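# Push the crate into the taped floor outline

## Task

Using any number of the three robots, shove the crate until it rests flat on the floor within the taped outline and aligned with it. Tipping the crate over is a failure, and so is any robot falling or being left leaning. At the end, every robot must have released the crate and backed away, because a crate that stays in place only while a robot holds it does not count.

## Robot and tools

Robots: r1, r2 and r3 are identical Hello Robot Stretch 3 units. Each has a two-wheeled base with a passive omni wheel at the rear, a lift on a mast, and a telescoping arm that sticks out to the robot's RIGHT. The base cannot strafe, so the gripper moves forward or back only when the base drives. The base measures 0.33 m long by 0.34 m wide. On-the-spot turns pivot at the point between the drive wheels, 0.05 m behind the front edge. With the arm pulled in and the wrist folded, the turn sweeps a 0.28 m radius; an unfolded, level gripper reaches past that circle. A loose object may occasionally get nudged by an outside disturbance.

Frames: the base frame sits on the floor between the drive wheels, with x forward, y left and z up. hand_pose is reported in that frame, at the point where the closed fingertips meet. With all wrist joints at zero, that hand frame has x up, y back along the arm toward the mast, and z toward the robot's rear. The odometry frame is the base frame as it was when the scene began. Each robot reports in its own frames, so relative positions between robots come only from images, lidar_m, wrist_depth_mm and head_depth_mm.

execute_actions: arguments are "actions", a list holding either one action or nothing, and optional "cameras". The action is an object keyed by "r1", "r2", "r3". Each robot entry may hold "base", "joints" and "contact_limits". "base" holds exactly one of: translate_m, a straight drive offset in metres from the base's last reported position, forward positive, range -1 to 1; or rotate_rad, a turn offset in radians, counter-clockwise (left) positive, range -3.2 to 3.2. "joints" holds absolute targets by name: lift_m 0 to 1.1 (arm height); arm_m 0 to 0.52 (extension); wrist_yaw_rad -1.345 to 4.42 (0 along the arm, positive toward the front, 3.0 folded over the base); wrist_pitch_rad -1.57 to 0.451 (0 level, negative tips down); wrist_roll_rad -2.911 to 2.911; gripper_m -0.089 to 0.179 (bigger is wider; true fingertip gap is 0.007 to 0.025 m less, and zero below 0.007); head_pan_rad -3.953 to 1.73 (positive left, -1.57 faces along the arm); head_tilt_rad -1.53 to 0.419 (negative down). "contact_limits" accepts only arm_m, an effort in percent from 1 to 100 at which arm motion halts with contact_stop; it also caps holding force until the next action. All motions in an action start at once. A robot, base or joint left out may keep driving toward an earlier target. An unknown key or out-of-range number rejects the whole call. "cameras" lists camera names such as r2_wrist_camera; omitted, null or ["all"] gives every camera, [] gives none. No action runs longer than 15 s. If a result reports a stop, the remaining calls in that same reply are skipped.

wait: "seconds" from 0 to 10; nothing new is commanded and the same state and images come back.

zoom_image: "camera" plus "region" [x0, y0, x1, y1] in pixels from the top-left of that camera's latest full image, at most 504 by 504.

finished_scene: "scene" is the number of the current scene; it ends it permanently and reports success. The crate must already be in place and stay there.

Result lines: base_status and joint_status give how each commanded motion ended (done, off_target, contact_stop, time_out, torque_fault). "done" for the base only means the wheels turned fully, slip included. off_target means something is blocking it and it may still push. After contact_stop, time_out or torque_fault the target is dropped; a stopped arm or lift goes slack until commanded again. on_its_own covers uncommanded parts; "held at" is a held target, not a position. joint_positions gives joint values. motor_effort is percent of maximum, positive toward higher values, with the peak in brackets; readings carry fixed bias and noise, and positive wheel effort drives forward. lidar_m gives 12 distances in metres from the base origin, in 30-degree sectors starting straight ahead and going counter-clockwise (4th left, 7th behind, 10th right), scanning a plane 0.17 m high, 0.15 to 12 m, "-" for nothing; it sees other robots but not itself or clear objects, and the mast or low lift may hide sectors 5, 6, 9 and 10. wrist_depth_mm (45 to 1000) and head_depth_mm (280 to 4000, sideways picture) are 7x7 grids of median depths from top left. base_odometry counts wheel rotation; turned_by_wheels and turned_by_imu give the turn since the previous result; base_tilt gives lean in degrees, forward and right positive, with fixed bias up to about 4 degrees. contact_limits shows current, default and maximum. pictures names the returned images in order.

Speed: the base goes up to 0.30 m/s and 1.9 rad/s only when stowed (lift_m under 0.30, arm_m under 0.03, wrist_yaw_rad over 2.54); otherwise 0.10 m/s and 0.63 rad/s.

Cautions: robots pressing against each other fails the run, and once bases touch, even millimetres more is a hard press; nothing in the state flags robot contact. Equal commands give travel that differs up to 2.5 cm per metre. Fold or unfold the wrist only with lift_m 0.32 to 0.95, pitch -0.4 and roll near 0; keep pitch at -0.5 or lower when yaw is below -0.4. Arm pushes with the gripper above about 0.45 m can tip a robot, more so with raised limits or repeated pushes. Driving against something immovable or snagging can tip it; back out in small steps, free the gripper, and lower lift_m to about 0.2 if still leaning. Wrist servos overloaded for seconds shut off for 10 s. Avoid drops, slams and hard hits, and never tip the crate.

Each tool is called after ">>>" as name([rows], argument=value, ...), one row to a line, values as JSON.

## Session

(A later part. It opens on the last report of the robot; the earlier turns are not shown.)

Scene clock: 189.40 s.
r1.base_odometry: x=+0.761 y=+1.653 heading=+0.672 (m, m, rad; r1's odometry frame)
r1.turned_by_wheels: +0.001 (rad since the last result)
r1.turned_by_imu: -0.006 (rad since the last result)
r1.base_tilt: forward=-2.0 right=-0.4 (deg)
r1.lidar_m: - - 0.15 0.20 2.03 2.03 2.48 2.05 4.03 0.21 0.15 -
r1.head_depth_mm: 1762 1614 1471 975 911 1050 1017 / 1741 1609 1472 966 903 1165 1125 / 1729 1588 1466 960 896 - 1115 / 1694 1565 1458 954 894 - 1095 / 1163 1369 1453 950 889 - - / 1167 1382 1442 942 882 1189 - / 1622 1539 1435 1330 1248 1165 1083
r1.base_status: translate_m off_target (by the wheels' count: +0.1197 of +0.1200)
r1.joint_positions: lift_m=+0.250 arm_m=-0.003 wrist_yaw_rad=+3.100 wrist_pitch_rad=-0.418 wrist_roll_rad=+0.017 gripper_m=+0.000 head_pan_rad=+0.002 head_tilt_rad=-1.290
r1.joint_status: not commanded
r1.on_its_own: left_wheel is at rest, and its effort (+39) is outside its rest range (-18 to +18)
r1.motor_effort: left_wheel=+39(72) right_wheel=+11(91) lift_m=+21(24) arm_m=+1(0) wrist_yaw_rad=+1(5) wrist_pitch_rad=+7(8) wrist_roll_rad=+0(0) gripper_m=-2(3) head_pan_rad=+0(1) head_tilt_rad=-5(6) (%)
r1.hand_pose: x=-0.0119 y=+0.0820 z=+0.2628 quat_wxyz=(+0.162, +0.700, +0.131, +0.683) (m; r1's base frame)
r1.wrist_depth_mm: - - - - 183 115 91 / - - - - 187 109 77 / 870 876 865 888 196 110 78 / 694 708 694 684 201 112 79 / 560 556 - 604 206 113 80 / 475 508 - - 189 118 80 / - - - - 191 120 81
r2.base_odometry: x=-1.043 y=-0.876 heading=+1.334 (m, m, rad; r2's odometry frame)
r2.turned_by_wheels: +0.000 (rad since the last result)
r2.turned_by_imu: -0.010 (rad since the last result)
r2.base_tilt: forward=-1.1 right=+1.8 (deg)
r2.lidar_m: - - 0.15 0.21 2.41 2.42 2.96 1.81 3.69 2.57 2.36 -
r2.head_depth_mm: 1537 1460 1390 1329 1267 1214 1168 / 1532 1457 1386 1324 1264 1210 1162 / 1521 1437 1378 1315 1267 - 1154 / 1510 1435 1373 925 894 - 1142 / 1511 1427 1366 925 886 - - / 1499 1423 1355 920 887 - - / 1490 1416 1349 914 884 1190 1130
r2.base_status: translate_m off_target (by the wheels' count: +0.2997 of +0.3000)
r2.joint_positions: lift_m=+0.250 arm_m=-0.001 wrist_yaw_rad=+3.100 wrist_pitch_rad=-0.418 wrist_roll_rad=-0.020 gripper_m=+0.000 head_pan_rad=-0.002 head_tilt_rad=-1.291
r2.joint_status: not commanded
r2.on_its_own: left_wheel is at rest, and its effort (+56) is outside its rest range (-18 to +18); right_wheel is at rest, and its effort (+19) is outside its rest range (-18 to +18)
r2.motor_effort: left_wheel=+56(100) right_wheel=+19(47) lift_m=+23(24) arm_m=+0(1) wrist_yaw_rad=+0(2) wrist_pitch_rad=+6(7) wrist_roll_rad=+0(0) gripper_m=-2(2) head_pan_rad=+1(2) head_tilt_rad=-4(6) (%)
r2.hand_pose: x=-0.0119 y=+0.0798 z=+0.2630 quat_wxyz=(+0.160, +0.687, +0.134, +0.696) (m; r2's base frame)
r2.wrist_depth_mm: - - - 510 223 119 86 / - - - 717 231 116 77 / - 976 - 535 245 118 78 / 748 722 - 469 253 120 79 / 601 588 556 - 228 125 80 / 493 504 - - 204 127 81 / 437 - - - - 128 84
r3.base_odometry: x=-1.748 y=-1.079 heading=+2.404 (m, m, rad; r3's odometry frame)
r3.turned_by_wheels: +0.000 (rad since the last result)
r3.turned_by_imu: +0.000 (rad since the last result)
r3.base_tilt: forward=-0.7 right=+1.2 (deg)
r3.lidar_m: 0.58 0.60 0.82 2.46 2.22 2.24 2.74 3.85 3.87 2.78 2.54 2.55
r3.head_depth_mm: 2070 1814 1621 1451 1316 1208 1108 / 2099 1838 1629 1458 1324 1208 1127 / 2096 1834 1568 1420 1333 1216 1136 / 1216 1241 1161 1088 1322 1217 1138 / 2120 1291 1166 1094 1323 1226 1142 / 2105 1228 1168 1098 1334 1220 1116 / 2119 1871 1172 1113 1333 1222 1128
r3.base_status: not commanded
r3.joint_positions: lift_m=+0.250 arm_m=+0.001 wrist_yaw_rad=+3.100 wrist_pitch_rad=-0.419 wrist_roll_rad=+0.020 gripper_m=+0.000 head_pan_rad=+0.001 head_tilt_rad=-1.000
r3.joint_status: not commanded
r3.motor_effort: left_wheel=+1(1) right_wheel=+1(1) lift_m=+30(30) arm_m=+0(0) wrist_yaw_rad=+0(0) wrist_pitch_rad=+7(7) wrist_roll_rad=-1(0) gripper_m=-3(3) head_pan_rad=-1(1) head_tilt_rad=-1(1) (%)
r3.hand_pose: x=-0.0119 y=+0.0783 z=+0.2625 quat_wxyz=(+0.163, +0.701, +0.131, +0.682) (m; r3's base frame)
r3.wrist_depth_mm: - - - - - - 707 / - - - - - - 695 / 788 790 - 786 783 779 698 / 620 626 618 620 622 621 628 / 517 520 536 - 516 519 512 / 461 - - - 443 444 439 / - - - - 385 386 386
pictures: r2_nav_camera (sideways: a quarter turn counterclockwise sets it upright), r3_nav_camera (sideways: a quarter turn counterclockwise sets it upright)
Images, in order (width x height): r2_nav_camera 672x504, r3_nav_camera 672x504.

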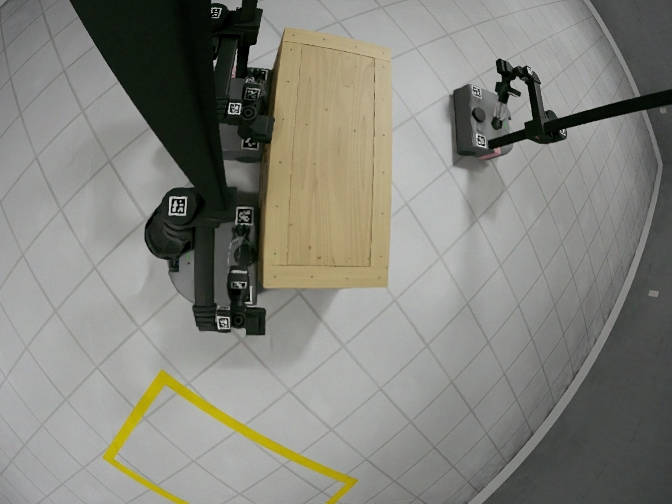

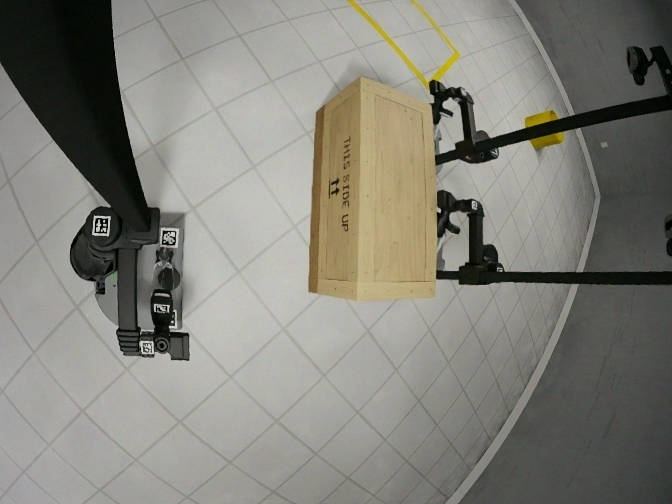

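>>> execute_actions([
  {"r1":{"base":{"translate_m":-0.28}},"r2":{"base":{"translate_m":-0.28}}},
], cameras=[])

>>> execute_actions([
  {"r1":{"base":{"rotate_rad":-3.14}},"r2":{"base":{"rotate_rad":3.10}}},
], cameras=[])

>>> execute_actions([
  {"r1":{"base":{"translate_m":-0.2}},"r2":{"base":{"translate_m":-0.2}}},
], cameras=["r3_nav_camera","r2_nav_camera"])

Scene clock: 205.63 s.
r1.base_odometry: x=+0.542 y=+1.478 heading=+0.672 (m, m, rad; r1's odometry frame)
r1.turned_by_wheels: +0.000 (rad since the last result)
r1.turned_by_imu: +0.001 (rad since the last result)
r1.base_tilt: forward=-2.0 right=-0.4 (deg)
r1.lidar_m: 0.33 0.35 3.25 2.05 1.84 1.85 2.26 1.82 3.84 0.37 0.47 0.35
r1.head_depth_mm: 1752 1602 1056 1000 1287 1053 1108 / 1747 1592 1043 996 1287 1172 1125 / 1740 1577 1033 993 1260 - 1113 / 1681 1580 1026 982 1269 - 1092 / 1468 1547 1023 981 1253 - - / 1469 1535 1028 1040 1253 1196 - / 1666 1556 1430 1333 1241 1170 1078
r1.base_status: done
r1.joint_positions: lift_m=+0.250 arm_m=-0.003 wrist_yaw_rad=+3.100 wrist_pitch_rad=-0.418 wrist_roll_rad=+0.017 gripper_m=+0.000 head_pan_rad=+0.002 head_tilt_rad=-1.290
r1.joint_status: not commanded
r1.motor_effort: left_wheel=+0(26) right_wheel=+0(6) lift_m=+21(21) arm_m=+0(1) wrist_yaw_rad=+1(0) wrist_pitch_rad=+7(7) wrist_roll_rad=+0(0) gripper_m=-2(2) head_pan_rad=-1(0) head_tilt_rad=-4(4) (%)
r1.hand_pose: x=-0.0119 y=+0.0820 z=+0.2628 quat_wxyz=(+0.162, +0.700, +0.131, +0.683) (m; r1's base frame)
r1.wrist_depth_mm: - - - - - - - / - - - - - - - / 868 877 851 894 883 889 891 / 686 670 685 677 693 687 698 / 560 570 - 605 554 564 400 / 468 506 - - 477 473 397 / - - - - 417 408 395
r2.base_odometry: x=-1.108 y=-1.149 heading=+1.334 (m, m, rad; r2's odometry frame)
r2.turned_by_wheels: +0.000 (rad since the last result)
r2.turned_by_imu: -0.001 (rad since the last result)
r2.base_tilt: forward=-1.2 right=+1.9 (deg)
r2.lidar_m: 0.33 0.34 0.47 0.48 2.23 2.24 2.76 1.56 3.46 2.76 2.50 2.52
r2.head_depth_mm: 1547 1467 1392 1324 1270 1216 1170 / 1528 1448 1375 1322 1267 1214 1162 / 1519 1439 1373 1311 1262 - 1152 / 1514 1017 970 1286 1261 - 1143 / 1506 1014 967 1261 1250 - - / 1496 1007 958 1270 1246 - - / 1488 1002 955 1263 1233 1195 1122
r2.base_status: done
r2.joint_positions: lift_m=+0.250 arm_m=-0.001 wrist_yaw_rad=+3.100 wrist_pitch_rad=-0.418 wrist_roll_rad=-0.020 gripper_m=+0.000 head_pan_rad=-0.002 head_tilt_rad=-1.291
r2.joint_status: not commanded
r2.motor_effort: left_wheel=+0(36) right_wheel=+0(13) lift_m=+23(23) arm_m=+0(0) wrist_yaw_rad=+0(0) wrist_pitch_rad=+7(6) wrist_roll_rad=+0(0) gripper_m=-1(1) head_pan_rad=+1(0) head_tilt_rad=-3(3) (%)
r2.hand_pose: x=-0.0119 y=+0.0798 z=+0.2630 quat_wxyz=(+0.160, +0.687, +0.134, +0.696) (m; r2's base frame)
r2.wrist_depth_mm: - - - 588 - 600 406 / - - - - - 605 409 / - 985 - 534 872 616 415 / 747 739 - 471 670 611 413 / 594 585 560 - 550 533 419 / 495 505 - - 473 450 420 / 437 - - - - 393 384
r3.base_odometry: x=-1.748 y=-1.079 heading=+2.404 (m, m, rad; r3's odometry frame)
r3.turned_by_wheels: +0.000 (rad since the last result)
r3.turned_by_imu: +0.000 (rad since the last result)
r3.base_tilt: forward=-0.7 right=+1.3 (deg)
r3.lidar_m: 0.58 0.60 0.82 2.46 2.22 2.24 2.74 3.85 3.85 2.79 2.53 2.56
r3.head_depth_mm: 2097 1819 1608 1450 1316 1207 1115 / 2108 1822 1611 1454 1330 1205 1129 / 2125 1834 1572 1409 1322 1212 1141 / 1364 1578 1163 1086 1316 1213 1140 / 2044 1592 1164 1091 1336 1218 1142 / 2088 1818 1165 1101 1327 1218 1123 / 2002 1632 1167 1112 1337 1217 1123
r3.base_status: not commanded
r3.joint_positions: lift_m=+0.250 arm_m=+0.001 wrist_yaw_rad=+3.100 wrist_pitch_rad=-0.419 wrist_roll_rad=+0.020 gripper_m=+0.000 head_pan_rad=+0.001 head_tilt_rad=-1.000
r3.joint_status: not commanded
r3.motor_effort: left_wheel=+1(0) right_wheel=+1(1) lift_m=+30(30) arm_m=+0(0) wrist_yaw_rad=+0(0) wrist_pitch_rad=+7(6) wrist_roll_rad=-1(1) gripper_m=-3(3) head_pan_rad=-1(1) head_tilt_rad=+0(1) (%)
r3.hand_pose: x=-0.0119 y=+0.0783 z=+0.2625 quat_wxyz=(+0.163, +0.701, +0.131, +0.682) (m; r3's base frame)
r3.wrist_depth_mm: - - - - - - 701 / - - - - - - 699 / 793 788 - 783 783 786 703 / 625 628 617 623 629 622 623 / 517 519 538 - 517 515 521 / 453 - - - 440 441 438 / - - - - 384 384 387
pictures: none
No camera images: the call's "cameras" was empty. Leave "cameras" out to get every camera's image.

Scene clock: 208.73 s.
r1.base_odometry: x=+0.542 y=+1.478 heading=-2.468 (m, m, rad; r1's odometry frame)
r1.turned_by_wheels: -3.140 (rad since the last result)
r1.turned_by_imu: -3.151 (rad since the last result)
r1.base_tilt: forward=-2.0 right=-0.4 (deg)
r1.lidar_m: 2.26 1.83 3.85 0.49 0.47 0.35 0.33 0.35 3.23 2.04 1.85 1.85
r1.head_depth_mm: 1749 1608 1483 1375 1285 1203 1138 / 1742 1604 1476 1361 1286 1198 1129 / 1723 1589 1478 1353 1275 - 1116 / 1721 1573 1457 1344 1263 - 1097 / 1713 1562 1458 1345 1257 - - / 1694 1551 1428 1331 1252 1195 - / 1678 1541 1424 1325 1240 1147 1083
r1.base_status: done
r1.joint_positions: lift_m=+0.250 arm_m=-0.003 wrist_yaw_rad=+3.100 wrist_pitch_rad=-0.418 wrist_roll_rad=+0.017 gripper_m=+0.000 head_pan_rad=+0.002 head_tilt_rad=-1.290
r1.joint_status: not commanded
r1.motor_effort: left_wheel=+3(8) right_wheel=-3(7) lift_m=+21(21) arm_m=+0(0) wrist_yaw_rad=+0(1) wrist_pitch_rad=+7(7) wrist_roll_rad=+0(0) gripper_m=-3(3) head_pan_rad=+0(0) head_tilt_rad=-4(4) (%)
r1.hand_pose: x=-0.0119 y=+0.0820 z=+0.2628 quat_wxyz=(+0.162, +0.700, +0.131, +0.683) (m; r1's base frame)
r1.wrist_depth_mm: 469 - - - - - - / 464 - 670 - - - - / 461 611 517 558 878 878 902 / 455 588 473 498 682 701 691 / 443 545 - 557 557 555 564 / 424 505 - - 480 475 475 / - - - - 407 404 410
r2.base_odometry: x=-1.108 y=-1.149 heading=-1.849 (m, m, rad; r2's odometry frame)
r2.turned_by_wheels: +3.100 (rad since the last result)
r2.turned_by_imu: +3.134 (rad since the last result)
r2.base_tilt: forward=-1.0 right=+1.8 (deg)
r2.lidar_m: 2.64 1.55 3.45 2.84 2.51 2.51 0.33 0.34 0.45 0.37 2.23 2.24
r2.head_depth_mm: 1536 1459 1390 1328 1274 1063 1103 / 1529 1452 1385 1318 1264 1208 1161 / 1519 1442 1377 1307 1263 - 1116 / 1511 1440 1369 1306 1256 - 1115 / 1505 1427 1364 1302 1250 - - / 1496 1421 1356 1289 1245 - - / 1494 1416 1347 1288 1232 1200 1123
r2.base_status: done
r2.joint_positions: lift_m=+0.250 arm_m=+0.000 wrist_yaw_rad=+3.100 wrist_pitch_rad=-0.418 wrist_roll_rad=-0.020 gripper_m=+0.000 head_pan_rad=-0.002 head_tilt_rad=-1.291
r2.joint_status: not commanded
r2.motor_effort: left_wheel=-3(13) right_wheel=+1(8) lift_m=+23(23) arm_m=-1(1) wrist_yaw_rad=+0(0) wrist_pitch_rad=+6(7) wrist_roll_rad=+0(0) gripper_m=-1(2) head_pan_rad=+1(1) head_tilt_rad=-4(4) (%)
r2.hand_pose: x=-0.0119 y=+0.0797 z=+0.2630 quat_wxyz=(+0.160, +0.687, +0.134, +0.696) (m; r2's base frame)
r2.wrist_depth_mm: - - - - - - - / - - - - - - - / - 984 - 906 867 857 812 / 757 736 - 687 668 654 643 / 598 584 569 - 552 534 526 / 496 509 - - 471 452 446 / 437 - - - - 392 384
r3.base_odometry: x=-1.748 y=-1.079 heading=+2.404 (m, m, rad; r3's odometry frame)
r3.turned_by_wheels: +0.000 (rad since the last result)
r3.turned_by_imu: +0.000 (rad since the last result)
r3.base_tilt: forward=-0.8 right=+1.3 (deg)
r3.lidar_m: 0.58 0.60 0.82 2.46 2.23 2.24 2.74 3.85 3.87 2.79 2.54 2.56
r3.head_depth_mm: 2087 1823 1609 1455 1317 1203 1109 / 2110 1828 1622 1450 1317 1208 1128 / 2118 1828 1571 1415 1318 1211 1140 / 2112 1537 1163 1092 1327 1210 1140 / 2103 1525 1164 1092 1333 1220 1139 / 1995 1801 1164 1097 1337 1216 1131 / 2130 1648 1170 1106 1338 1219 1126
r3.base_status: not commanded
r3.joint_positions: lift_m=+0.250 arm_m=+0.001 wrist_yaw_rad=+3.100 wrist_pitch_rad=-0.419 wrist_roll_rad=+0.020 gripper_m=+0.000 head_pan_rad=+0.001 head_tilt_rad=-1.000
r3.joint_status: not commanded
r3.motor_effort: left_wheel=+1(1) right_wheel=+1(0) lift_m=+30(30) arm_m=+0(0) wrist_yaw_rad=+0(0) wrist_pitch_rad=+7(7) wrist_roll_rad=-1(0) gripper_m=-3(3) head_pan_rad=-1(1) head_tilt_rad=+0(0) (%)
r3.hand_pose: x=-0.0119 y=+0.0783 z=+0.2625 quat_wxyz=(+0.163, +0.701, +0.131, +0.682) (m; r3's base frame)
r3.wrist_depth_mm: - - - - - - 709 / - - - - - - 704 / 782 789 - 785 788 796 703 / 623 622 625 628 629 623 616 / 510 514 536 - 519 517 515 / 451 - - - 439 439 440 / - - - - 386 383 384
pictures: none
No camera images: the call's "cameras" was empty. Leave "cameras" out to get every camera's image.

Scene clock: 211.50 s.
r1.base_odometry: x=+0.698 y=+1.603 heading=-2.468 (m, m, rad; r1's odometry frame)
r1.turned_by_wheels: -0.001 (rad since the last result)
r1.turned_by_imu: +0.051 (rad since the last result)
r1.base_tilt: forward=-1.9 right=-0.4 (deg)
r1.lidar_m: 2.50 1.98 4.02 0.50 0.37 0.28 0.28 0.30 3.21 2.11 1.96 1.98
r1.head_depth_mm: 1747 1604 1490 1366 1294 1201 1134 / 1726 1602 1481 1370 1280 1197 1128 / 1728 1582 1474 1357 1267 - 1108 / 1712 1592 1455 1353 1261 - 969 / 1699 1555 1454 1342 1260 - - / 1687 1552 1440 1339 1261 1189 - / 1680 1536 1421 1336 1248 1160 880
r1.base_status: translate_m off_target (by the wheels' count: -0.1998 of -0.2000)
r1.joint_positions: lift_m=+0.250 arm_m=-0.003 wrist_yaw_rad=+3.100 wrist_pitch_rad=-0.418 wrist_roll_rad=+0.017 gripper_m=+0.000 head_pan_rad=+0.002 head_tilt_rad=-1.291
r1.joint_status: not commanded
r1.on_its_own: left_wheel is at rest, and its effort (-21) is outside its rest range (-18 to +18)
r1.motor_effort: left_wheel=-21(68) right_wheel=-10(86) lift_m=+22(22) arm_m=+0(0) wrist_yaw_rad=+0(4) wrist_pitch_rad=+7(7) wrist_roll_rad=+0(0) gripper_m=-2(2) head_pan_rad=-1(1) head_tilt_rad=-3(4) (%)
r1.hand_pose: x=-0.0118 y=+0.0820 z=+0.2628 quat_wxyz=(+0.162, +0.700, +0.131, +0.683) (m; r1's base frame)
r1.wrist_depth_mm: 342 412 - - - - - / 350 443 720 - - - - / 343 470 507 517 868 893 845 / 341 465 482 489 672 708 669 / 344 495 - 524 562 557 558 / 330 470 - - 479 482 472 / - - - - 408 415 409
r2.base_odometry: x=-1.053 y=-0.957 heading=-1.850 (m, m, rad; r2's odometry frame)
r2.turned_by_wheels: -0.001 (rad since the last result)
r2.turned_by_imu: +0.067 (rad since the last result)
r2.base_tilt: forward=-1.1 right=+1.8 (deg)
r2.lidar_m: 2.91 1.71 3.60 2.62 2.40 2.41 0.28 0.29 0.39 0.39 2.34 2.36
r2.head_depth_mm: 1543 1467 1390 1327 1268 1072 1037 / 1533 1461 1385 1323 1260 1212 1125 / 1519 1449 1375 1315 1264 - 1015 / 1517 1435 1370 1309 1259 - 942 / 1497 1424 1366 1301 1252 - - / 1494 1426 1355 1295 1248 - - / 1488 1411 1349 1284 1237 1198 1126
r2.base_status: translate_m off_target (by the wheels' count: -0.1996 of -0.2000)
r2.joint_positions: lift_m=+0.250 arm_m=-0.001 wrist_yaw_rad=+3.100 wrist_pitch_rad=-0.418 wrist_roll_rad=-0.020 gripper_m=+0.000 head_pan_rad=-0.002 head_tilt_rad=-1.290
r2.joint_status: not commanded
r2.on_its_own: left_wheel is at rest, and its effort (-87) is outside its rest range (-18 to +18); right_wheel is at rest, and its effort (-30) is outside its rest range (-18 to +18)
r2.motor_effort: left_wheel=-87(100) right_wheel=-30(54) lift_m=+25(26) arm_m=+0(1) wrist_yaw_rad=+0(4) wrist_pitch_rad=+6(7) wrist_roll_rad=+0(0) gripper_m=-2(2) head_pan_rad=+1(1) head_tilt_rad=-4(4) (%)
r2.hand_pose: x=-0.0119 y=+0.0798 z=+0.2630 quat_wxyz=(+0.160, +0.687, +0.134, +0.696) (m; r2's base frame)
r2.wrist_depth_mm: - - - - - - - / - - - - - - - / - 990 - 912 873 850 814 / 753 738 - 686 674 656 634 / 599 579 577 - 547 532 524 / 498 504 - - 465 454 443 / 436 - - - - 390 387
r3.base_odometry: x=-1.748 y=-1.079 heading=+2.404 (m, m, rad; r3's odometry frame)
r3.turned_by_wheels: +0.000 (rad since the last result)
r3.turned_by_imu: +0.000 (rad since the last result)
r3.base_tilt: forward=-0.7 right=+1.2 (deg)
r3.lidar_m: 0.44 0.46 0.65 2.46 2.22 2.24 2.73 3.83 3.86 2.78 2.54 2.55
r3.head_depth_mm: 2101 1828 1615 1450 1313 1206 1110 / 2092 1819 1617 1449 1318 1210 1130 / 2099 1831 1598 1408 1288 1209 1139 / 2090 1735 1166 1038 1186 1216 1137 / 2111 1357 1142 1045 1219 1218 1138 / 2026 1117 1161 1048 1244 1212 1124 / 2138 1836 1163 1054 1285 1221 1130
r3.base_status: not commanded
r3.joint_positions: lift_m=+0.250 arm_m=+0.001 wrist_yaw_rad=+3.100 wrist_pitch_rad=-0.419 wrist_roll_rad=+0.020 gripper_m=+0.000 head_pan_rad=+0.001 head_tilt_rad=-1.000
r3.joint_status: not commanded
r3.motor_effort: left_wheel=+1(1) right_wheel=+1(1) lift_m=+30(30) arm_m=+0(0) wrist_yaw_rad=+0(0) wrist_pitch_rad=+6(7) wrist_roll_rad=+0(0) gripper_m=-2(3) head_pan_rad=-1(1) head_tilt_rad=+0(0) (%)
r3.hand_pose: x=-0.0119 y=+0.0783 z=+0.2625 quat_wxyz=(+0.163, +0.701, +0.131, +0.682) (m; r3's base frame)
r3.wrist_depth_mm: - - - - - - 571 / - - - - - - 564 / 789 775 - 793 781 741 562 / 629 628 623 628 629 634 560 / 518 515 533 - 520 520 505 / 454 - - - 442 440 441 / - - - - 385 387 387
pictures: r2_nav_camera (sideways: a quarter turn counterclockwise sets it upright), r3_nav_camera (sideways: a quarter turn counterclockwise sets it upright)
Images, in order (width x height): r2_nav_camera 672x504, r3_nav_camera 672x504.

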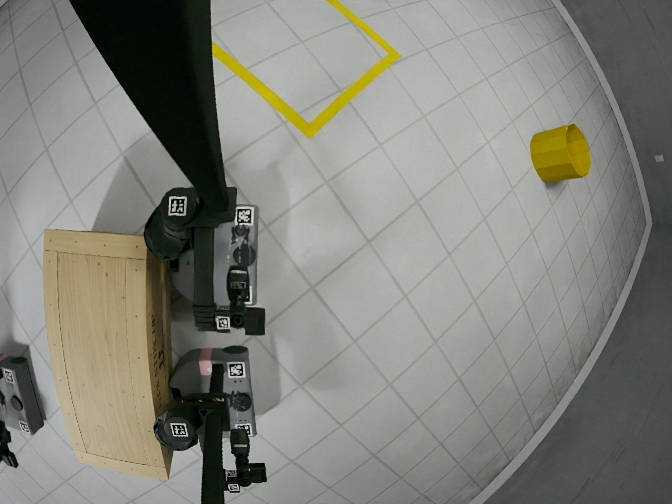

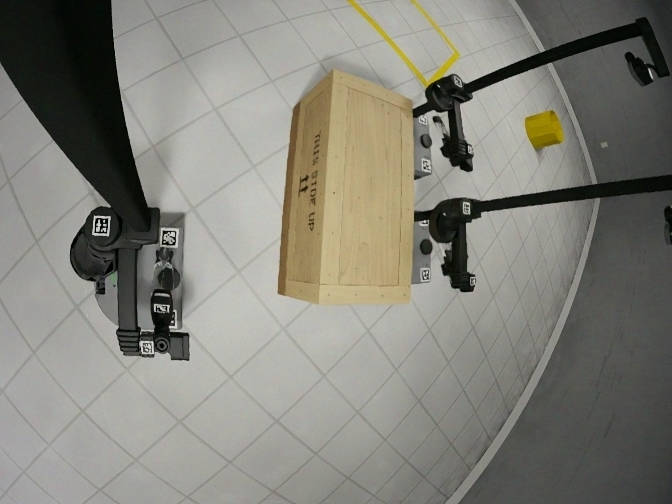

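>>> execute_actions([
  {"r1":{"base":{"translate_m":-0.24}},"r2":{"base":{"translate_m":-0.3}},"r3":{"base":{"translate_m":-0.4}}},
], cameras=["r3_nav_camera","r2_nav_camera"])

Scene clock: 223.83 s.
r1.base_odometry: x=+0.886 y=+1.752 heading=-2.469 (m, m, rad; r1's odometry frame)
r1.turned_by_wheels: +0.000 (rad since the last result)
r1.turned_by_imu: +0.004 (rad since the last result)
r1.base_tilt: forward=-1.9 right=-0.5 (deg)
r1.lidar_m: 2.68 2.19 4.21 0.50 0.40 0.29 0.28 0.29 3.41 2.27 2.10 2.13
r1.head_depth_mm: 1758 1594 1482 1376 1283 1200 1137 / 1746 1601 1482 1373 1284 1201 1126 / 1732 1591 1464 1352 1277 - 1049 / 1704 1569 1456 1352 1278 - 956 / 1696 1568 1449 1343 1249 - - / 1690 1550 1433 1334 1244 1195 - / 1686 1539 1413 1320 1241 1161 944
r1.base_status: done
r1.joint_positions: lift_m=+0.250 arm_m=-0.003 wrist_yaw_rad=+3.100 wrist_pitch_rad=-0.418 wrist_roll_rad=+0.017 gripper_m=+0.000 head_pan_rad=+0.002 head_tilt_rad=-1.291
r1.joint_status: not commanded
r1.motor_effort: left_wheel=-9(46) right_wheel=-3(67) lift_m=+21(21) arm_m=+1(0) wrist_yaw_rad=+0(0) wrist_pitch_rad=+7(7) wrist_roll_rad=+0(0) gripper_m=-4(2) head_pan_rad=+0(0) head_tilt_rad=-4(4) (%)
r1.hand_pose: x=-0.0118 y=+0.0820 z=+0.2628 quat_wxyz=(+0.162, +0.700, +0.131, +0.683) (m; r1's base frame)
r1.wrist_depth_mm: 392 490 - - - - - / 386 530 689 - - - - / 378 501 521 589 857 879 895 / 376 512 492 524 671 693 700 / 368 526 - 577 567 555 559 / 352 490 - - 474 473 481 / - - - - 412 410 409
r2.base_odometry: x=-0.971 y=-0.669 heading=-1.850 (m, m, rad; r2's odometry frame)
r2.turned_by_wheels: -0.001 (rad since the last result)
r2.turned_by_imu: +0.014 (rad since the last result)
r2.base_tilt: forward=-1.1 right=+2.0 (deg)
r2.lidar_m: 1.99 1.97 3.66 2.42 2.21 2.24 0.27 0.29 0.38 0.39 2.52 2.55
r2.head_depth_mm: 1538 1458 1387 1323 1269 1077 1038 / 1520 1450 1385 1313 1262 1212 1049 / 1519 1445 1377 1314 1269 - 965 / 1514 1436 1367 1304 1260 - 928 / 1502 1435 1362 1297 1252 - - / 1493 1420 1350 1291 1246 - - / 1478 1414 1347 1285 1235 1197 1124
r2.base_status: translate_m off_target (by the wheels' count: -0.2996 of -0.3000)
r2.joint_positions: lift_m=+0.250 arm_m=-0.001 wrist_yaw_rad=+3.100 wrist_pitch_rad=-0.418 wrist_roll_rad=-0.020 gripper_m=+0.000 head_pan_rad=-0.002 head_tilt_rad=-1.290
r2.joint_status: not commanded
r2.on_its_own: left_wheel is at rest, and its effort (-92) is outside its rest range (-18 to +18); right_wheel is at rest, and its effort (-33) is outside its rest range (-18 to +18)
r2.motor_effort: left_wheel=-92(100) right_wheel=-33(42) lift_m=+25(25) arm_m=+0(0) wrist_yaw_rad=+0(0) wrist_pitch_rad=+6(7) wrist_roll_rad=+0(0) gripper_m=-2(1) head_pan_rad=+1(0) head_tilt_rad=-4(4) (%)
r2.hand_pose: x=-0.0119 y=+0.0798 z=+0.2630 quat_wxyz=(+0.160, +0.687, +0.134, +0.696) (m; r2's base frame)
r2.wrist_depth_mm: - - - - - - - / - - - - - - - / - 986 - 899 863 849 813 / 753 734 - 698 667 652 647 / 601 585 574 - 548 533 524 / 498 504 - - 473 453 445 / 436 - - - - 394 387
r3.base_odometry: x=-1.452 y=-1.348 heading=+2.404 (m, m, rad; r3's odometry frame)
r3.turned_by_wheels: +0.000 (rad since the last result)
r3.turned_by_imu: -0.002 (rad since the last result)
r3.base_tilt: forward=-0.7 right=+1.2 (deg)
r3.lidar_m: 0.61 0.63 0.83 2.18 1.97 1.97 2.41 3.53 3.56 3.10 2.77 2.80
r3.head_depth_mm: 2088 1835 1624 1451 1318 1201 1118 / 2088 1835 1615 1465 1329 1211 1125 / 2095 1811 1183 1210 1324 1212 1133 / 2096 1408 1159 1148 1329 1217 1140 / 2117 1245 1159 1148 1321 1218 1142 / 2049 1778 1164 1147 1340 1218 1122 / 2141 1818 1171 1136 1331 1225 1126
r3.base_status: done
r3.joint_positions: lift_m=+0.250 arm_m=+0.001 wrist_yaw_rad=+3.100 wrist_pitch_rad=-0.419 wrist_roll_rad=+0.020 gripper_m=+0.000 head_pan_rad=+0.001 head_tilt_rad=-1.000
r3.joint_status: not commanded
r3.motor_effort: left_wheel=+1(7) right_wheel=+1(8) lift_m=+30(30) arm_m=+0(0) wrist_yaw_rad=+0(0) wrist_pitch_rad=+7(7) wrist_roll_rad=+0(1) gripper_m=-3(3) head_pan_rad=-1(1) head_tilt_rad=+0(0) (%)
r3.hand_pose: x=-0.0119 y=+0.0783 z=+0.2625 quat_wxyz=(+0.163, +0.701, +0.131, +0.682) (m; r3's base frame)
r3.wrist_depth_mm: - - - - - - - / - - - - - - 700 / 784 798 - 778 789 789 701 / 616 618 622 623 625 630 626 / 513 515 538 - 519 516 519 / 456 - - - 437 441 441 / - - - - 384 383 387
pictures: r2_nav_camera (sideways: a quarter turn counterclockwise sets it upright), r3_nav_camera (sideways: a quarter turn counterclockwise sets it upright)
Images, in order (width x height): r2_nav_camera 672x504, r3_nav_camera 672x504.

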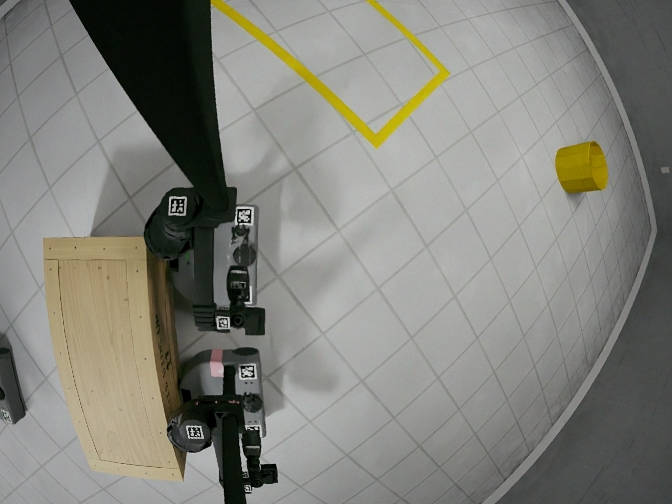

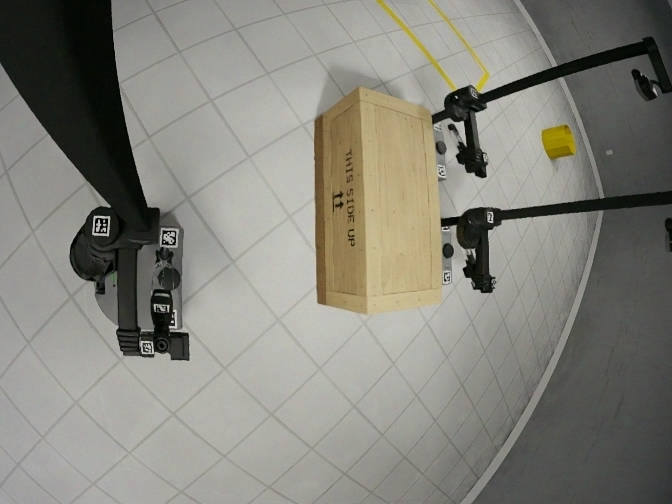

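>>> execute_actions([
  {"r1":{"base":{"translate_m":-0.22}},"r2":{"base":{"translate_m":-0.28}},"r3":{"base":{"rotate_rad":3.2},"joints":{"head_pan_rad":-3.14,"head_tilt_rad":-1.2}}},
], cameras=[])

>>> execute_actions([
  {"r1":{"base":{"translate_m":0.8},"joints":{"head_pan_rad":-3.14,"head_tilt_rad":-0.8}},"r3":{"base":{"translate_m":-0.12}}},
], cameras=[])

>>> execute_actions([
  {"r2":{"base":{"translate_m":-0.12}},"r3":{"base":{"translate_m":-0.2}}},
], cameras=["r3_nav_camera","r2_nav_camera","r1_nav_camera"])

Scene clock: 235.63 s.
r1.base_odometry: x=+1.058 y=+1.889 heading=-2.469 (m, m, rad; r1's odometry frame)
r1.turned_by_wheels: +0.000 (rad since the last result)
r1.turned_by_imu: +0.012 (rad since the last result)
r1.base_tilt: forward=-1.9 right=-0.3 (deg)
r1.lidar_m: 2.87 2.38 4.04 0.51 0.43 0.29 0.28 0.28 3.58 2.40 2.23 2.27
r1.head_depth_mm: 1767 1609 1483 1378 1295 1202 1141 / 1745 1600 1468 1374 1273 1197 1122 / 1734 1576 1466 1352 1273 - 1007 / 1711 1577 1448 1346 1265 - 939 / 1709 1568 1438 1351 1260 - - / 1686 1550 1444 1343 1254 1193 - / 1693 1539 1428 1328 1247 1172 1013
r1.base_status: done
r1.joint_positions: lift_m=+0.250 arm_m=-0.003 wrist_yaw_rad=+3.100 wrist_pitch_rad=-0.418 wrist_roll_rad=+0.017 gripper_m=+0.000 head_pan_rad=+0.002 head_tilt_rad=-1.291
r1.joint_status: not commanded
r1.motor_effort: left_wheel=-10(44) right_wheel=-2(72) lift_m=+22(21) arm_m=+0(0) wrist_yaw_rad=+1(1) wrist_pitch_rad=+7(7) wrist_roll_rad=+0(0) gripper_m=-2(2) head_pan_rad=-1(1) head_tilt_rad=-4(4) (%)
r1.hand_pose: x=-0.0118 y=+0.0820 z=+0.2628 quat_wxyz=(+0.162, +0.700, +0.131, +0.683) (m; r1's base frame)
r1.wrist_depth_mm: 441 - 504 - - - - / 432 625 672 - - - - / 420 534 516 818 878 890 890 / 406 515 505 650 671 685 702 / 402 535 - 572 555 560 549 / 387 498 - - 471 480 476 / - - - - 417 416 408
r2.base_odometry: x=-0.893 y=-0.400 heading=-1.851 (m, m, rad; r2's odometry frame)
r2.turned_by_wheels: -0.001 (rad since the last result)
r2.turned_by_imu: +0.026 (rad since the last result)
r2.base_tilt: forward=-1.3 right=+1.7 (deg)
r2.lidar_m: 2.23 2.25 3.30 2.22 2.06 2.08 0.28 0.28 0.36 0.39 2.68 2.72
r2.head_depth_mm: 1540 1459 1398 1329 1276 1086 984 / 1532 1451 1388 1322 1263 1211 1002 / 1523 1447 1372 1316 1259 - 945 / 1513 1436 1375 1308 1258 - 914 / 1503 1427 1370 1299 1250 - - / 1493 1426 1354 1297 1245 - - / 1483 1416 1352 1289 1234 1195 1124
r2.base_status: translate_m off_target (by the wheels' count: -0.2795 of -0.2800)
r2.joint_positions: lift_m=+0.250 arm_m=-0.001 wrist_yaw_rad=+3.100 wrist_pitch_rad=-0.418 wrist_roll_rad=-0.020 gripper_m=+0.000 head_pan_rad=-0.002 head_tilt_rad=-1.290
r2.joint_status: not commanded
r2.on_its_own: left_wheel is at rest, and its effort (-100) is outside its rest range (-18 to +18); right_wheel is at rest, and its effort (-32) is outside its rest range (-18 to +18)
r2.motor_effort: left_wheel=-100(100) right_wheel=-32(42) lift_m=+25(25) arm_m=+0(0) wrist_yaw_rad=+0(0) wrist_pitch_rad=+6(6) wrist_roll_rad=+0(0) gripper_m=-2(2) head_pan_rad=+1(1) head_tilt_rad=-4(4) (%)
r2.hand_pose: x=-0.0119 y=+0.0798 z=+0.2630 quat_wxyz=(+0.160, +0.687, +0.134, +0.696) (m; r2's base frame)
r2.wrist_depth_mm: - - - - - - - / - - - - - - - / - 962 - 920 866 858 833 / 758 733 - 693 676 660 640 / 594 589 577 - 553 531 526 / 496 505 - - 474 450 446 / 437 - - - - 394 386
r3.base_odometry: x=-1.452 y=-1.348 heading=-0.679 (m, m, rad; r3's odometry frame)
r3.turned_by_wheels: +3.200 (rad since the last result)
r3.turned_by_imu: +3.142 (rad since the last result)
r3.base_tilt: forward=-0.8 right=+1.2 (deg)
r3.lidar_m: 2.48 3.54 3.59 3.04 2.80 0.43 0.40 0.40 0.52 2.13 1.97 1.99
r3.head_depth_mm: 1628 1511 1411 1329 1257 1175 1119 / 1632 1513 1386 1310 - 1168 1125 / 1182 1079 1014 1116 - - 1127 / 1220 1081 1015 1138 - - 1130 / 1020 1075 1016 1118 1286 - 1137 / 1620 1538 1020 1104 1270 1193 1138 / 1629 1357 1022 1083 1272 1191 1138
r3.base_status: done
r3.joint_positions: lift_m=+0.250 arm_m=+0.001 wrist_yaw_rad=+3.100 wrist_pitch_rad=-0.419 wrist_roll_rad=+0.020 gripper_m=+0.000 head_pan_rad=-3.134 head_tilt_rad=-1.186
r3.joint_status: all done
r3.motor_effort: left_wheel=-1(7) right_wheel=+4(16) lift_m=+30(30) arm_m=-1(1) wrist_yaw_rad=+0(0) wrist_pitch_rad=+7(7) wrist_roll_rad=+0(0) gripper_m=-3(3) head_pan_rad=-5(57) head_tilt_rad=-9(29) (%)
r3.hand_pose: x=-0.0119 y=+0.0783 z=+0.2625 quat_wxyz=(+0.163, +0.701, +0.131, +0.682) (m; r3's base frame)
r3.wrist_depth_mm: - - - - - - - / - - - - - - - / 786 781 - 780 782 786 786 / 624 623 630 616 624 622 625 / 517 518 532 - 517 515 516 / 454 - - - 441 439 441 / - - - - 385 385 386
pictures: none
No camera images: the call's "cameras" was empty. Leave "cameras" out to get every camera's image.

Scene clock: 240.07 s.
r1.base_odometry: x=+0.432 y=+1.391 heading=-2.469 (m, m, rad; r1's odometry frame)
r1.turned_by_wheels: +0.000 (rad since the last result)
r1.turned_by_imu: +0.003 (rad since the last result)
r1.base_tilt: forward=-1.9 right=-0.4 (deg)
r1.lidar_m: 2.27 1.69 3.73 3.22 3.01 0.97 1.08 5.06 2.77 1.89 1.76 1.78
r1.head_depth_mm: 3114 3318 2514 1255 1417 1335 1159 / 3502 3509 2502 1494 1448 1327 1149 / 3990 3504 2458 1498 1568 1323 1167 / - 3413 1730 1485 1552 1323 1177 / - 3184 1641 1468 1537 1306 1136 / - 3338 2367 1878 1526 1304 1126 / - 3238 2379 1861 1521 1290 1126
r1.base_status: done
r1.joint_positions: lift_m=+0.250 arm_m=-0.003 wrist_yaw_rad=+3.100 wrist_pitch_rad=-0.418 wrist_roll_rad=+0.017 gripper_m=+0.000 head_pan_rad=-3.133 head_tilt_rad=-0.803
r1.joint_status: all done
r1.motor_effort: left_wheel=+0(6) right_wheel=+1(10) lift_m=+21(21) arm_m=+0(0) wrist_yaw_rad=+1(0) wrist_pitch_rad=+7(7) wrist_roll_rad=+0(0) gripper_m=-2(2) head_pan_rad=-2(32) head_tilt_rad=+2(26) (%)
r1.hand_pose: x=-0.0118 y=+0.0820 z=+0.2628 quat_wxyz=(+0.162, +0.700, +0.131, +0.683) (m; r1's base frame)
r1.wrist_depth_mm: - - - - - - - / - - - - - - - / 868 863 868 872 905 865 881 / 683 673 665 675 681 684 687 / 556 556 - 620 554 555 560 / 476 508 - - 481 475 483 / - - - - 405 411 416
r2.base_odometry: x=-0.893 y=-0.400 heading=-1.851 (m, m, rad; r2's odometry frame)
r2.turned_by_wheels: +0.000 (rad since the last result)
r2.turned_by_imu: -0.001 (rad since the last result)
r2.base_tilt: forward=-1.2 right=+1.9 (deg)
r2.lidar_m: 2.23 2.24 3.29 2.22 2.06 2.08 0.28 0.28 0.36 2.89 2.68 0.85
r2.head_depth_mm: 1545 1258 1327 1328 1270 1215 986 / 1533 1449 1384 1320 1260 1209 1001 / 1527 1447 1379 1314 1272 - 945 / 1506 1442 1370 1306 1259 - 918 / 1501 1433 1365 1298 1253 - - / 1499 1423 1355 1303 1242 - - / 1495 1419 1346 1293 1231 1200 1122
r2.base_status: not commanded
r2.joint_positions: lift_m=+0.250 arm_m=-0.001 wrist_yaw_rad=+3.100 wrist_pitch_rad=-0.418 wrist_roll_rad=-0.020 gripper_m=+0.000 head_pan_rad=-0.002 head_tilt_rad=-1.290
r2.joint_status: not commanded
r2.on_its_own: left_wheel is at rest, and its effort (-100) is outside its rest range (-18 to +18); right_wheel is at rest, and its effort (-32) is outside its rest range (-18 to +18)
r2.motor_effort: left_wheel=-100(100) right_wheel=-32(32) lift_m=+25(25) arm_m=+0(0) wrist_yaw_rad=+0(0) wrist_pitch_rad=+7(6) wrist_roll_rad=+0(0) gripper_m=-3(3) head_pan_rad=+1(1) head_tilt_rad=-4(4) (%)
r2.hand_pose: x=-0.0119 y=+0.0798 z=+0.2630 quat_wxyz=(+0.160, +0.687, +0.134, +0.696) (m; r2's base frame)
r2.wrist_depth_mm: - - - - - - - / - - - - - - - / - 977 - 903 883 853 820 / 749 725 - 692 676 653 646 / 600 581 571 - 549 539 526 / 493 505 - - 470 453 445 / 436 - - - - 392 387
r3.base_odometry: x=-1.545 y=-1.273 heading=-0.679 (m, m, rad; r3's odometry frame)
r3.turned_by_wheels: +0.000 (rad since the last result)
r3.turned_by_imu: -0.001 (rad since the last result)
r3.base_tilt: forward=-0.8 right=+1.3 (deg)
r3.lidar_m: 2.57 3.63 3.69 2.92 2.72 0.30 0.28 0.28 0.36 2.22 2.04 2.06
r3.head_depth_mm: 1630 1506 1408 1330 1260 1172 1122 / 1630 1508 1414 1299 - 1174 1123 / 1629 1532 1011 954 - - 1128 / 1602 1530 1018 961 - - 1130 / 1630 1521 1017 961 1199 1162 1128 / 1651 1536 1021 958 1248 1197 1137 / 1670 1543 1025 960 1244 1204 1147
r3.base_status: done
r3.joint_positions: lift_m=+0.250 arm_m=+0.001 wrist_yaw_rad=+3.100 wrist_pitch_rad=-0.419 wrist_roll_rad=+0.020 gripper_m=+0.000 head_pan_rad=-3.134 head_tilt_rad=-1.186
r3.joint_status: not commanded
r3.motor_effort: left_wheel=-1(10) right_wheel=+3(10) lift_m=+30(30) arm_m=+0(0) wrist_yaw_rad=+0(1) wrist_pitch_rad=+7(7) wrist_roll_rad=+0(0) gripper_m=-3(3) head_pan_rad=-4(5) head_tilt_rad=-9(9) (%)
r3.hand_pose: x=-0.0119 y=+0.0783 z=+0.2625 quat_wxyz=(+0.163, +0.701, +0.131, +0.682) (m; r3's base frame)
r3.wrist_depth_mm: - - - - - - - / - - - - - - - / 777 786 - 771 789 789 786 / 622 617 628 618 626 622 623 / 520 515 532 - 515 519 515 / 318 - - - 441 438 444 / - - - - 384 384 384
pictures: none
No camera images: the call's "cameras" was empty. Leave "cameras" out to get every camera's image.

Scene clock: 242.50 s.
r1.base_odometry: x=+0.432 y=+1.391 heading=-2.469 (m, m, rad; r1's odometry frame)
r1.turned_by_wheels: +0.000 (rad since the last result)
r1.turned_by_imu: +0.001 (rad since the last result)
r1.base_tilt: forward=-1.9 right=-0.4 (deg)
r1.lidar_m: 2.27 1.68 3.74 3.22 3.00 1.04 0.90 5.07 2.80 1.89 1.76 1.79
r1.head_depth_mm: 3146 3309 2514 1334 1469 1332 1154 / 3491 3504 1752 1520 1498 1329 1151 / 3898 3451 2473 1455 1561 1326 1175 / - 3377 1802 1390 1511 1315 1183 / - 3348 1642 1415 1491 1304 1137 / - 3134 2320 1868 1532 1308 1123 / - 3276 2335 1841 1529 1299 1122
r1.base_status: not commanded
r1.joint_positions: lift_m=+0.250 arm_m=-0.003 wrist_yaw_rad=+3.100 wrist_pitch_rad=-0.418 wrist_roll_rad=+0.017 gripper_m=+0.000 head_pan_rad=-3.133 head_tilt_rad=-0.803
r1.joint_status: not commanded
r1.motor_effort: left_wheel=+0(1) right_wheel=+1(1) lift_m=+21(21) arm_m=+0(0) wrist_yaw_rad=+0(1) wrist_pitch_rad=+7(7) wrist_roll_rad=+0(0) gripper_m=-3(2) head_pan_rad=-2(2) head_tilt_rad=+1(2) (%)
r1.hand_pose: x=-0.0118 y=+0.0820 z=+0.2628 quat_wxyz=(+0.162, +0.700, +0.131, +0.683) (m; r1's base frame)
r1.wrist_depth_mm: - - - - - - - / - - - - - - - / 830 868 873 859 896 890 861 / 676 683 674 676 688 695 689 / 561 548 - 601 565 569 559 / 468 496 - - 486 481 472 / - - - - 409 418 414
r2.base_odometry: x=-0.860 y=-0.285 heading=-1.853 (m, m, rad; r2's odometry frame)
r2.turned_by_wheels: -0.002 (rad since the last result)
r2.turned_by_imu: -0.133 (rad since the last result)
r2.base_tilt: forward=-1.0 right=+1.8 (deg)
r2.lidar_m: 3.19 2.30 3.86 2.29 1.99 1.99 0.28 0.26 0.27 0.35 2.75 0.93
r2.head_depth_mm: 965 1297 1381 1332 1271 997 827 / 1534 1331 1382 1322 1265 1210 822 / 1524 1444 1382 1314 1263 - 833 / 1512 1439 1368 1312 1262 - 923 / 1507 1431 1364 1297 1250 - - / 1499 1420 1359 1295 1241 - - / 1488 1410 1351 1290 1234 1197 1126
r2.base_status: translate_m off_target (by the wheels' count: -0.1197 of -0.1200)
r2.joint_positions: lift_m=+0.250 arm_m=-0.001 wrist_yaw_rad=+3.100 wrist_pitch_rad=-0.418 wrist_roll_rad=-0.020 gripper_m=+0.000 head_pan_rad=-0.002 head_tilt_rad=-1.290
r2.joint_status: not commanded
r2.on_its_own: left_wheel is at rest, and its effort (-90) is outside its rest range (-18 to +18)
r2.motor_effort: left_wheel=-90(100) right_wheel=-6(36) lift_m=+25(25) arm_m=+0(0) wrist_yaw_rad=+0(0) wrist_pitch_rad=+6(6) wrist_roll_rad=+0(0) gripper_m=-2(2) head_pan_rad=+1(0) head_tilt_rad=-3(4) (%)
r2.hand_pose: x=-0.0119 y=+0.0798 z=+0.2630 quat_wxyz=(+0.160, +0.687, +0.134, +0.696) (m; r2's base frame)
r2.wrist_depth_mm: - - - - - - - / - - - - - - - / - 986 - 896 860 831 821 / 753 737 - 679 676 656 641 / 597 582 574 - 545 533 524 / 494 505 - - 472 453 445 / 437 - - - - 392 381
r3.base_odometry: x=-1.700 y=-1.147 heading=-0.680 (m, m, rad; r3's odometry frame)
r3.turned_by_wheels: -0.001 (rad since the last result)
r3.turned_by_imu: +0.037 (rad since the last result)
r3.base_tilt: forward=-0.7 right=+1.2 (deg)
r3.lidar_m: 2.80 3.72 3.80 2.77 2.62 0.35 0.27 0.27 0.29 0.42 2.15 2.18
r3.head_depth_mm: 1620 1511 1407 1316 1270 1171 1120 / 1625 1513 1411 1322 - 1163 1121 / 1601 1517 1029 968 - - 1119 / 1554 1516 1016 960 - - 1123 / 1616 1524 1013 955 1050 1163 1132 / 1647 1547 1014 958 1029 1195 1130 / 1661 1546 1018 962 928 1199 1139
r3.base_status: translate_m off_target (by the wheels' count: -0.1996 of -0.2000)
r3.joint_positions: lift_m=+0.250 arm_m=+0.001 wrist_yaw_rad=+3.100 wrist_pitch_rad=-0.419 wrist_roll_rad=+0.020 gripper_m=+0.000 head_pan_rad=-3.135 head_tilt_rad=-1.188
r3.joint_status: not commanded
r3.on_its_own: left_wheel is at rest, and its effort (-62) is outside its rest range (-18 to +18); right_wheel is at rest, and its effort (-55) is outside its rest range (-18 to +18)
r3.motor_effort: left_wheel=-62(89) right_wheel=-55(70) lift_m=+30(30) arm_m=+0(0) wrist_yaw_rad=+0(0) wrist_pitch_rad=+7(7) wrist_roll_rad=+0(0) gripper_m=-3(3) head_pan_rad=-3(5) head_tilt_rad=-7(9) (%)
r3.hand_pose: x=-0.0119 y=+0.0783 z=+0.2625 quat_wxyz=(+0.163, +0.701, +0.131, +0.682) (m; r3's base frame)
r3.wrist_depth_mm: - - - - - - - / - - - - - - - / 783 785 - 792 775 787 781 / 623 627 625 624 611 623 626 / 516 515 539 - 514 514 516 / 456 - - - 442 441 444 / - - - - 385 385 387
pictures: r1_nav_camera (sideways: a quarter turn counterclockwise sets it upright), r2_nav_camera (sideways: a quarter turn counterclockwise sets it upright), r3_nav_camera (sideways: a quarter turn counterclockwise sets it upright)
Images, in order (width x height): r1_nav_camera 672x504, r2_nav_camera 672x504, r3_nav_camera 672x504.

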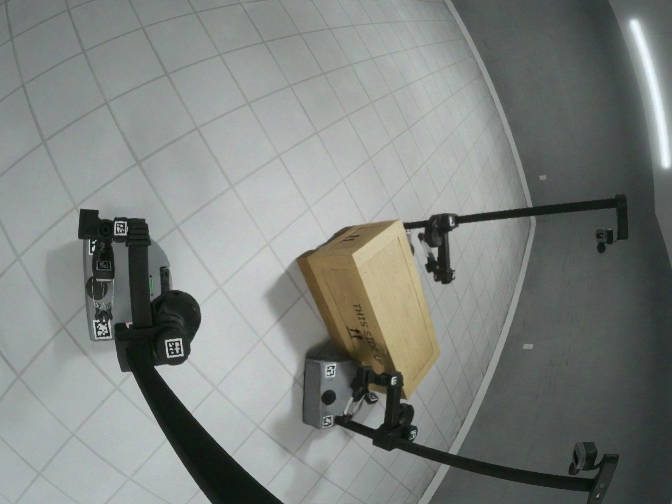

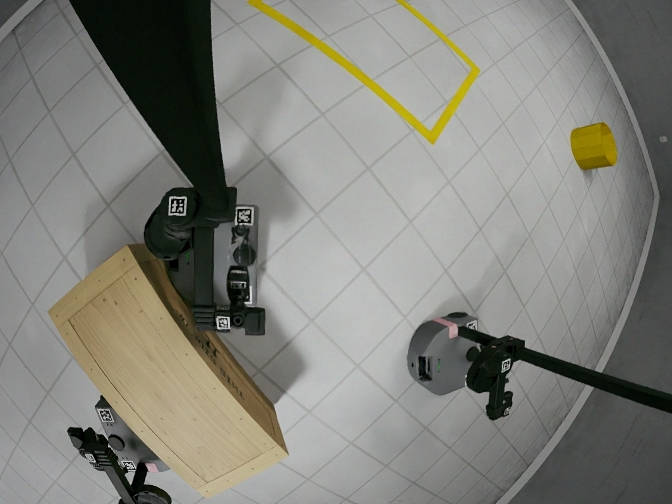

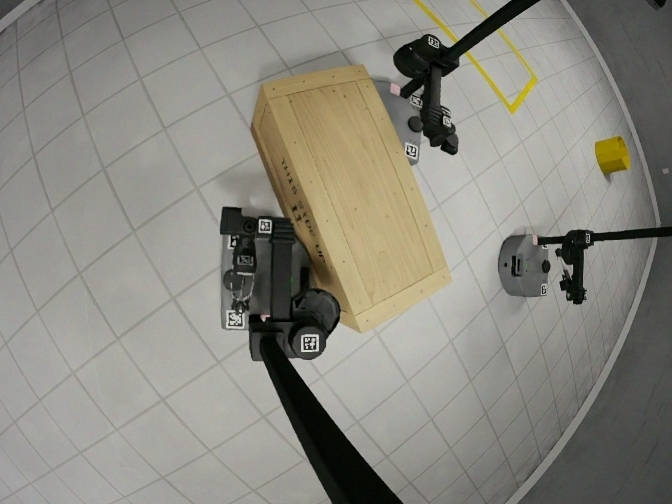

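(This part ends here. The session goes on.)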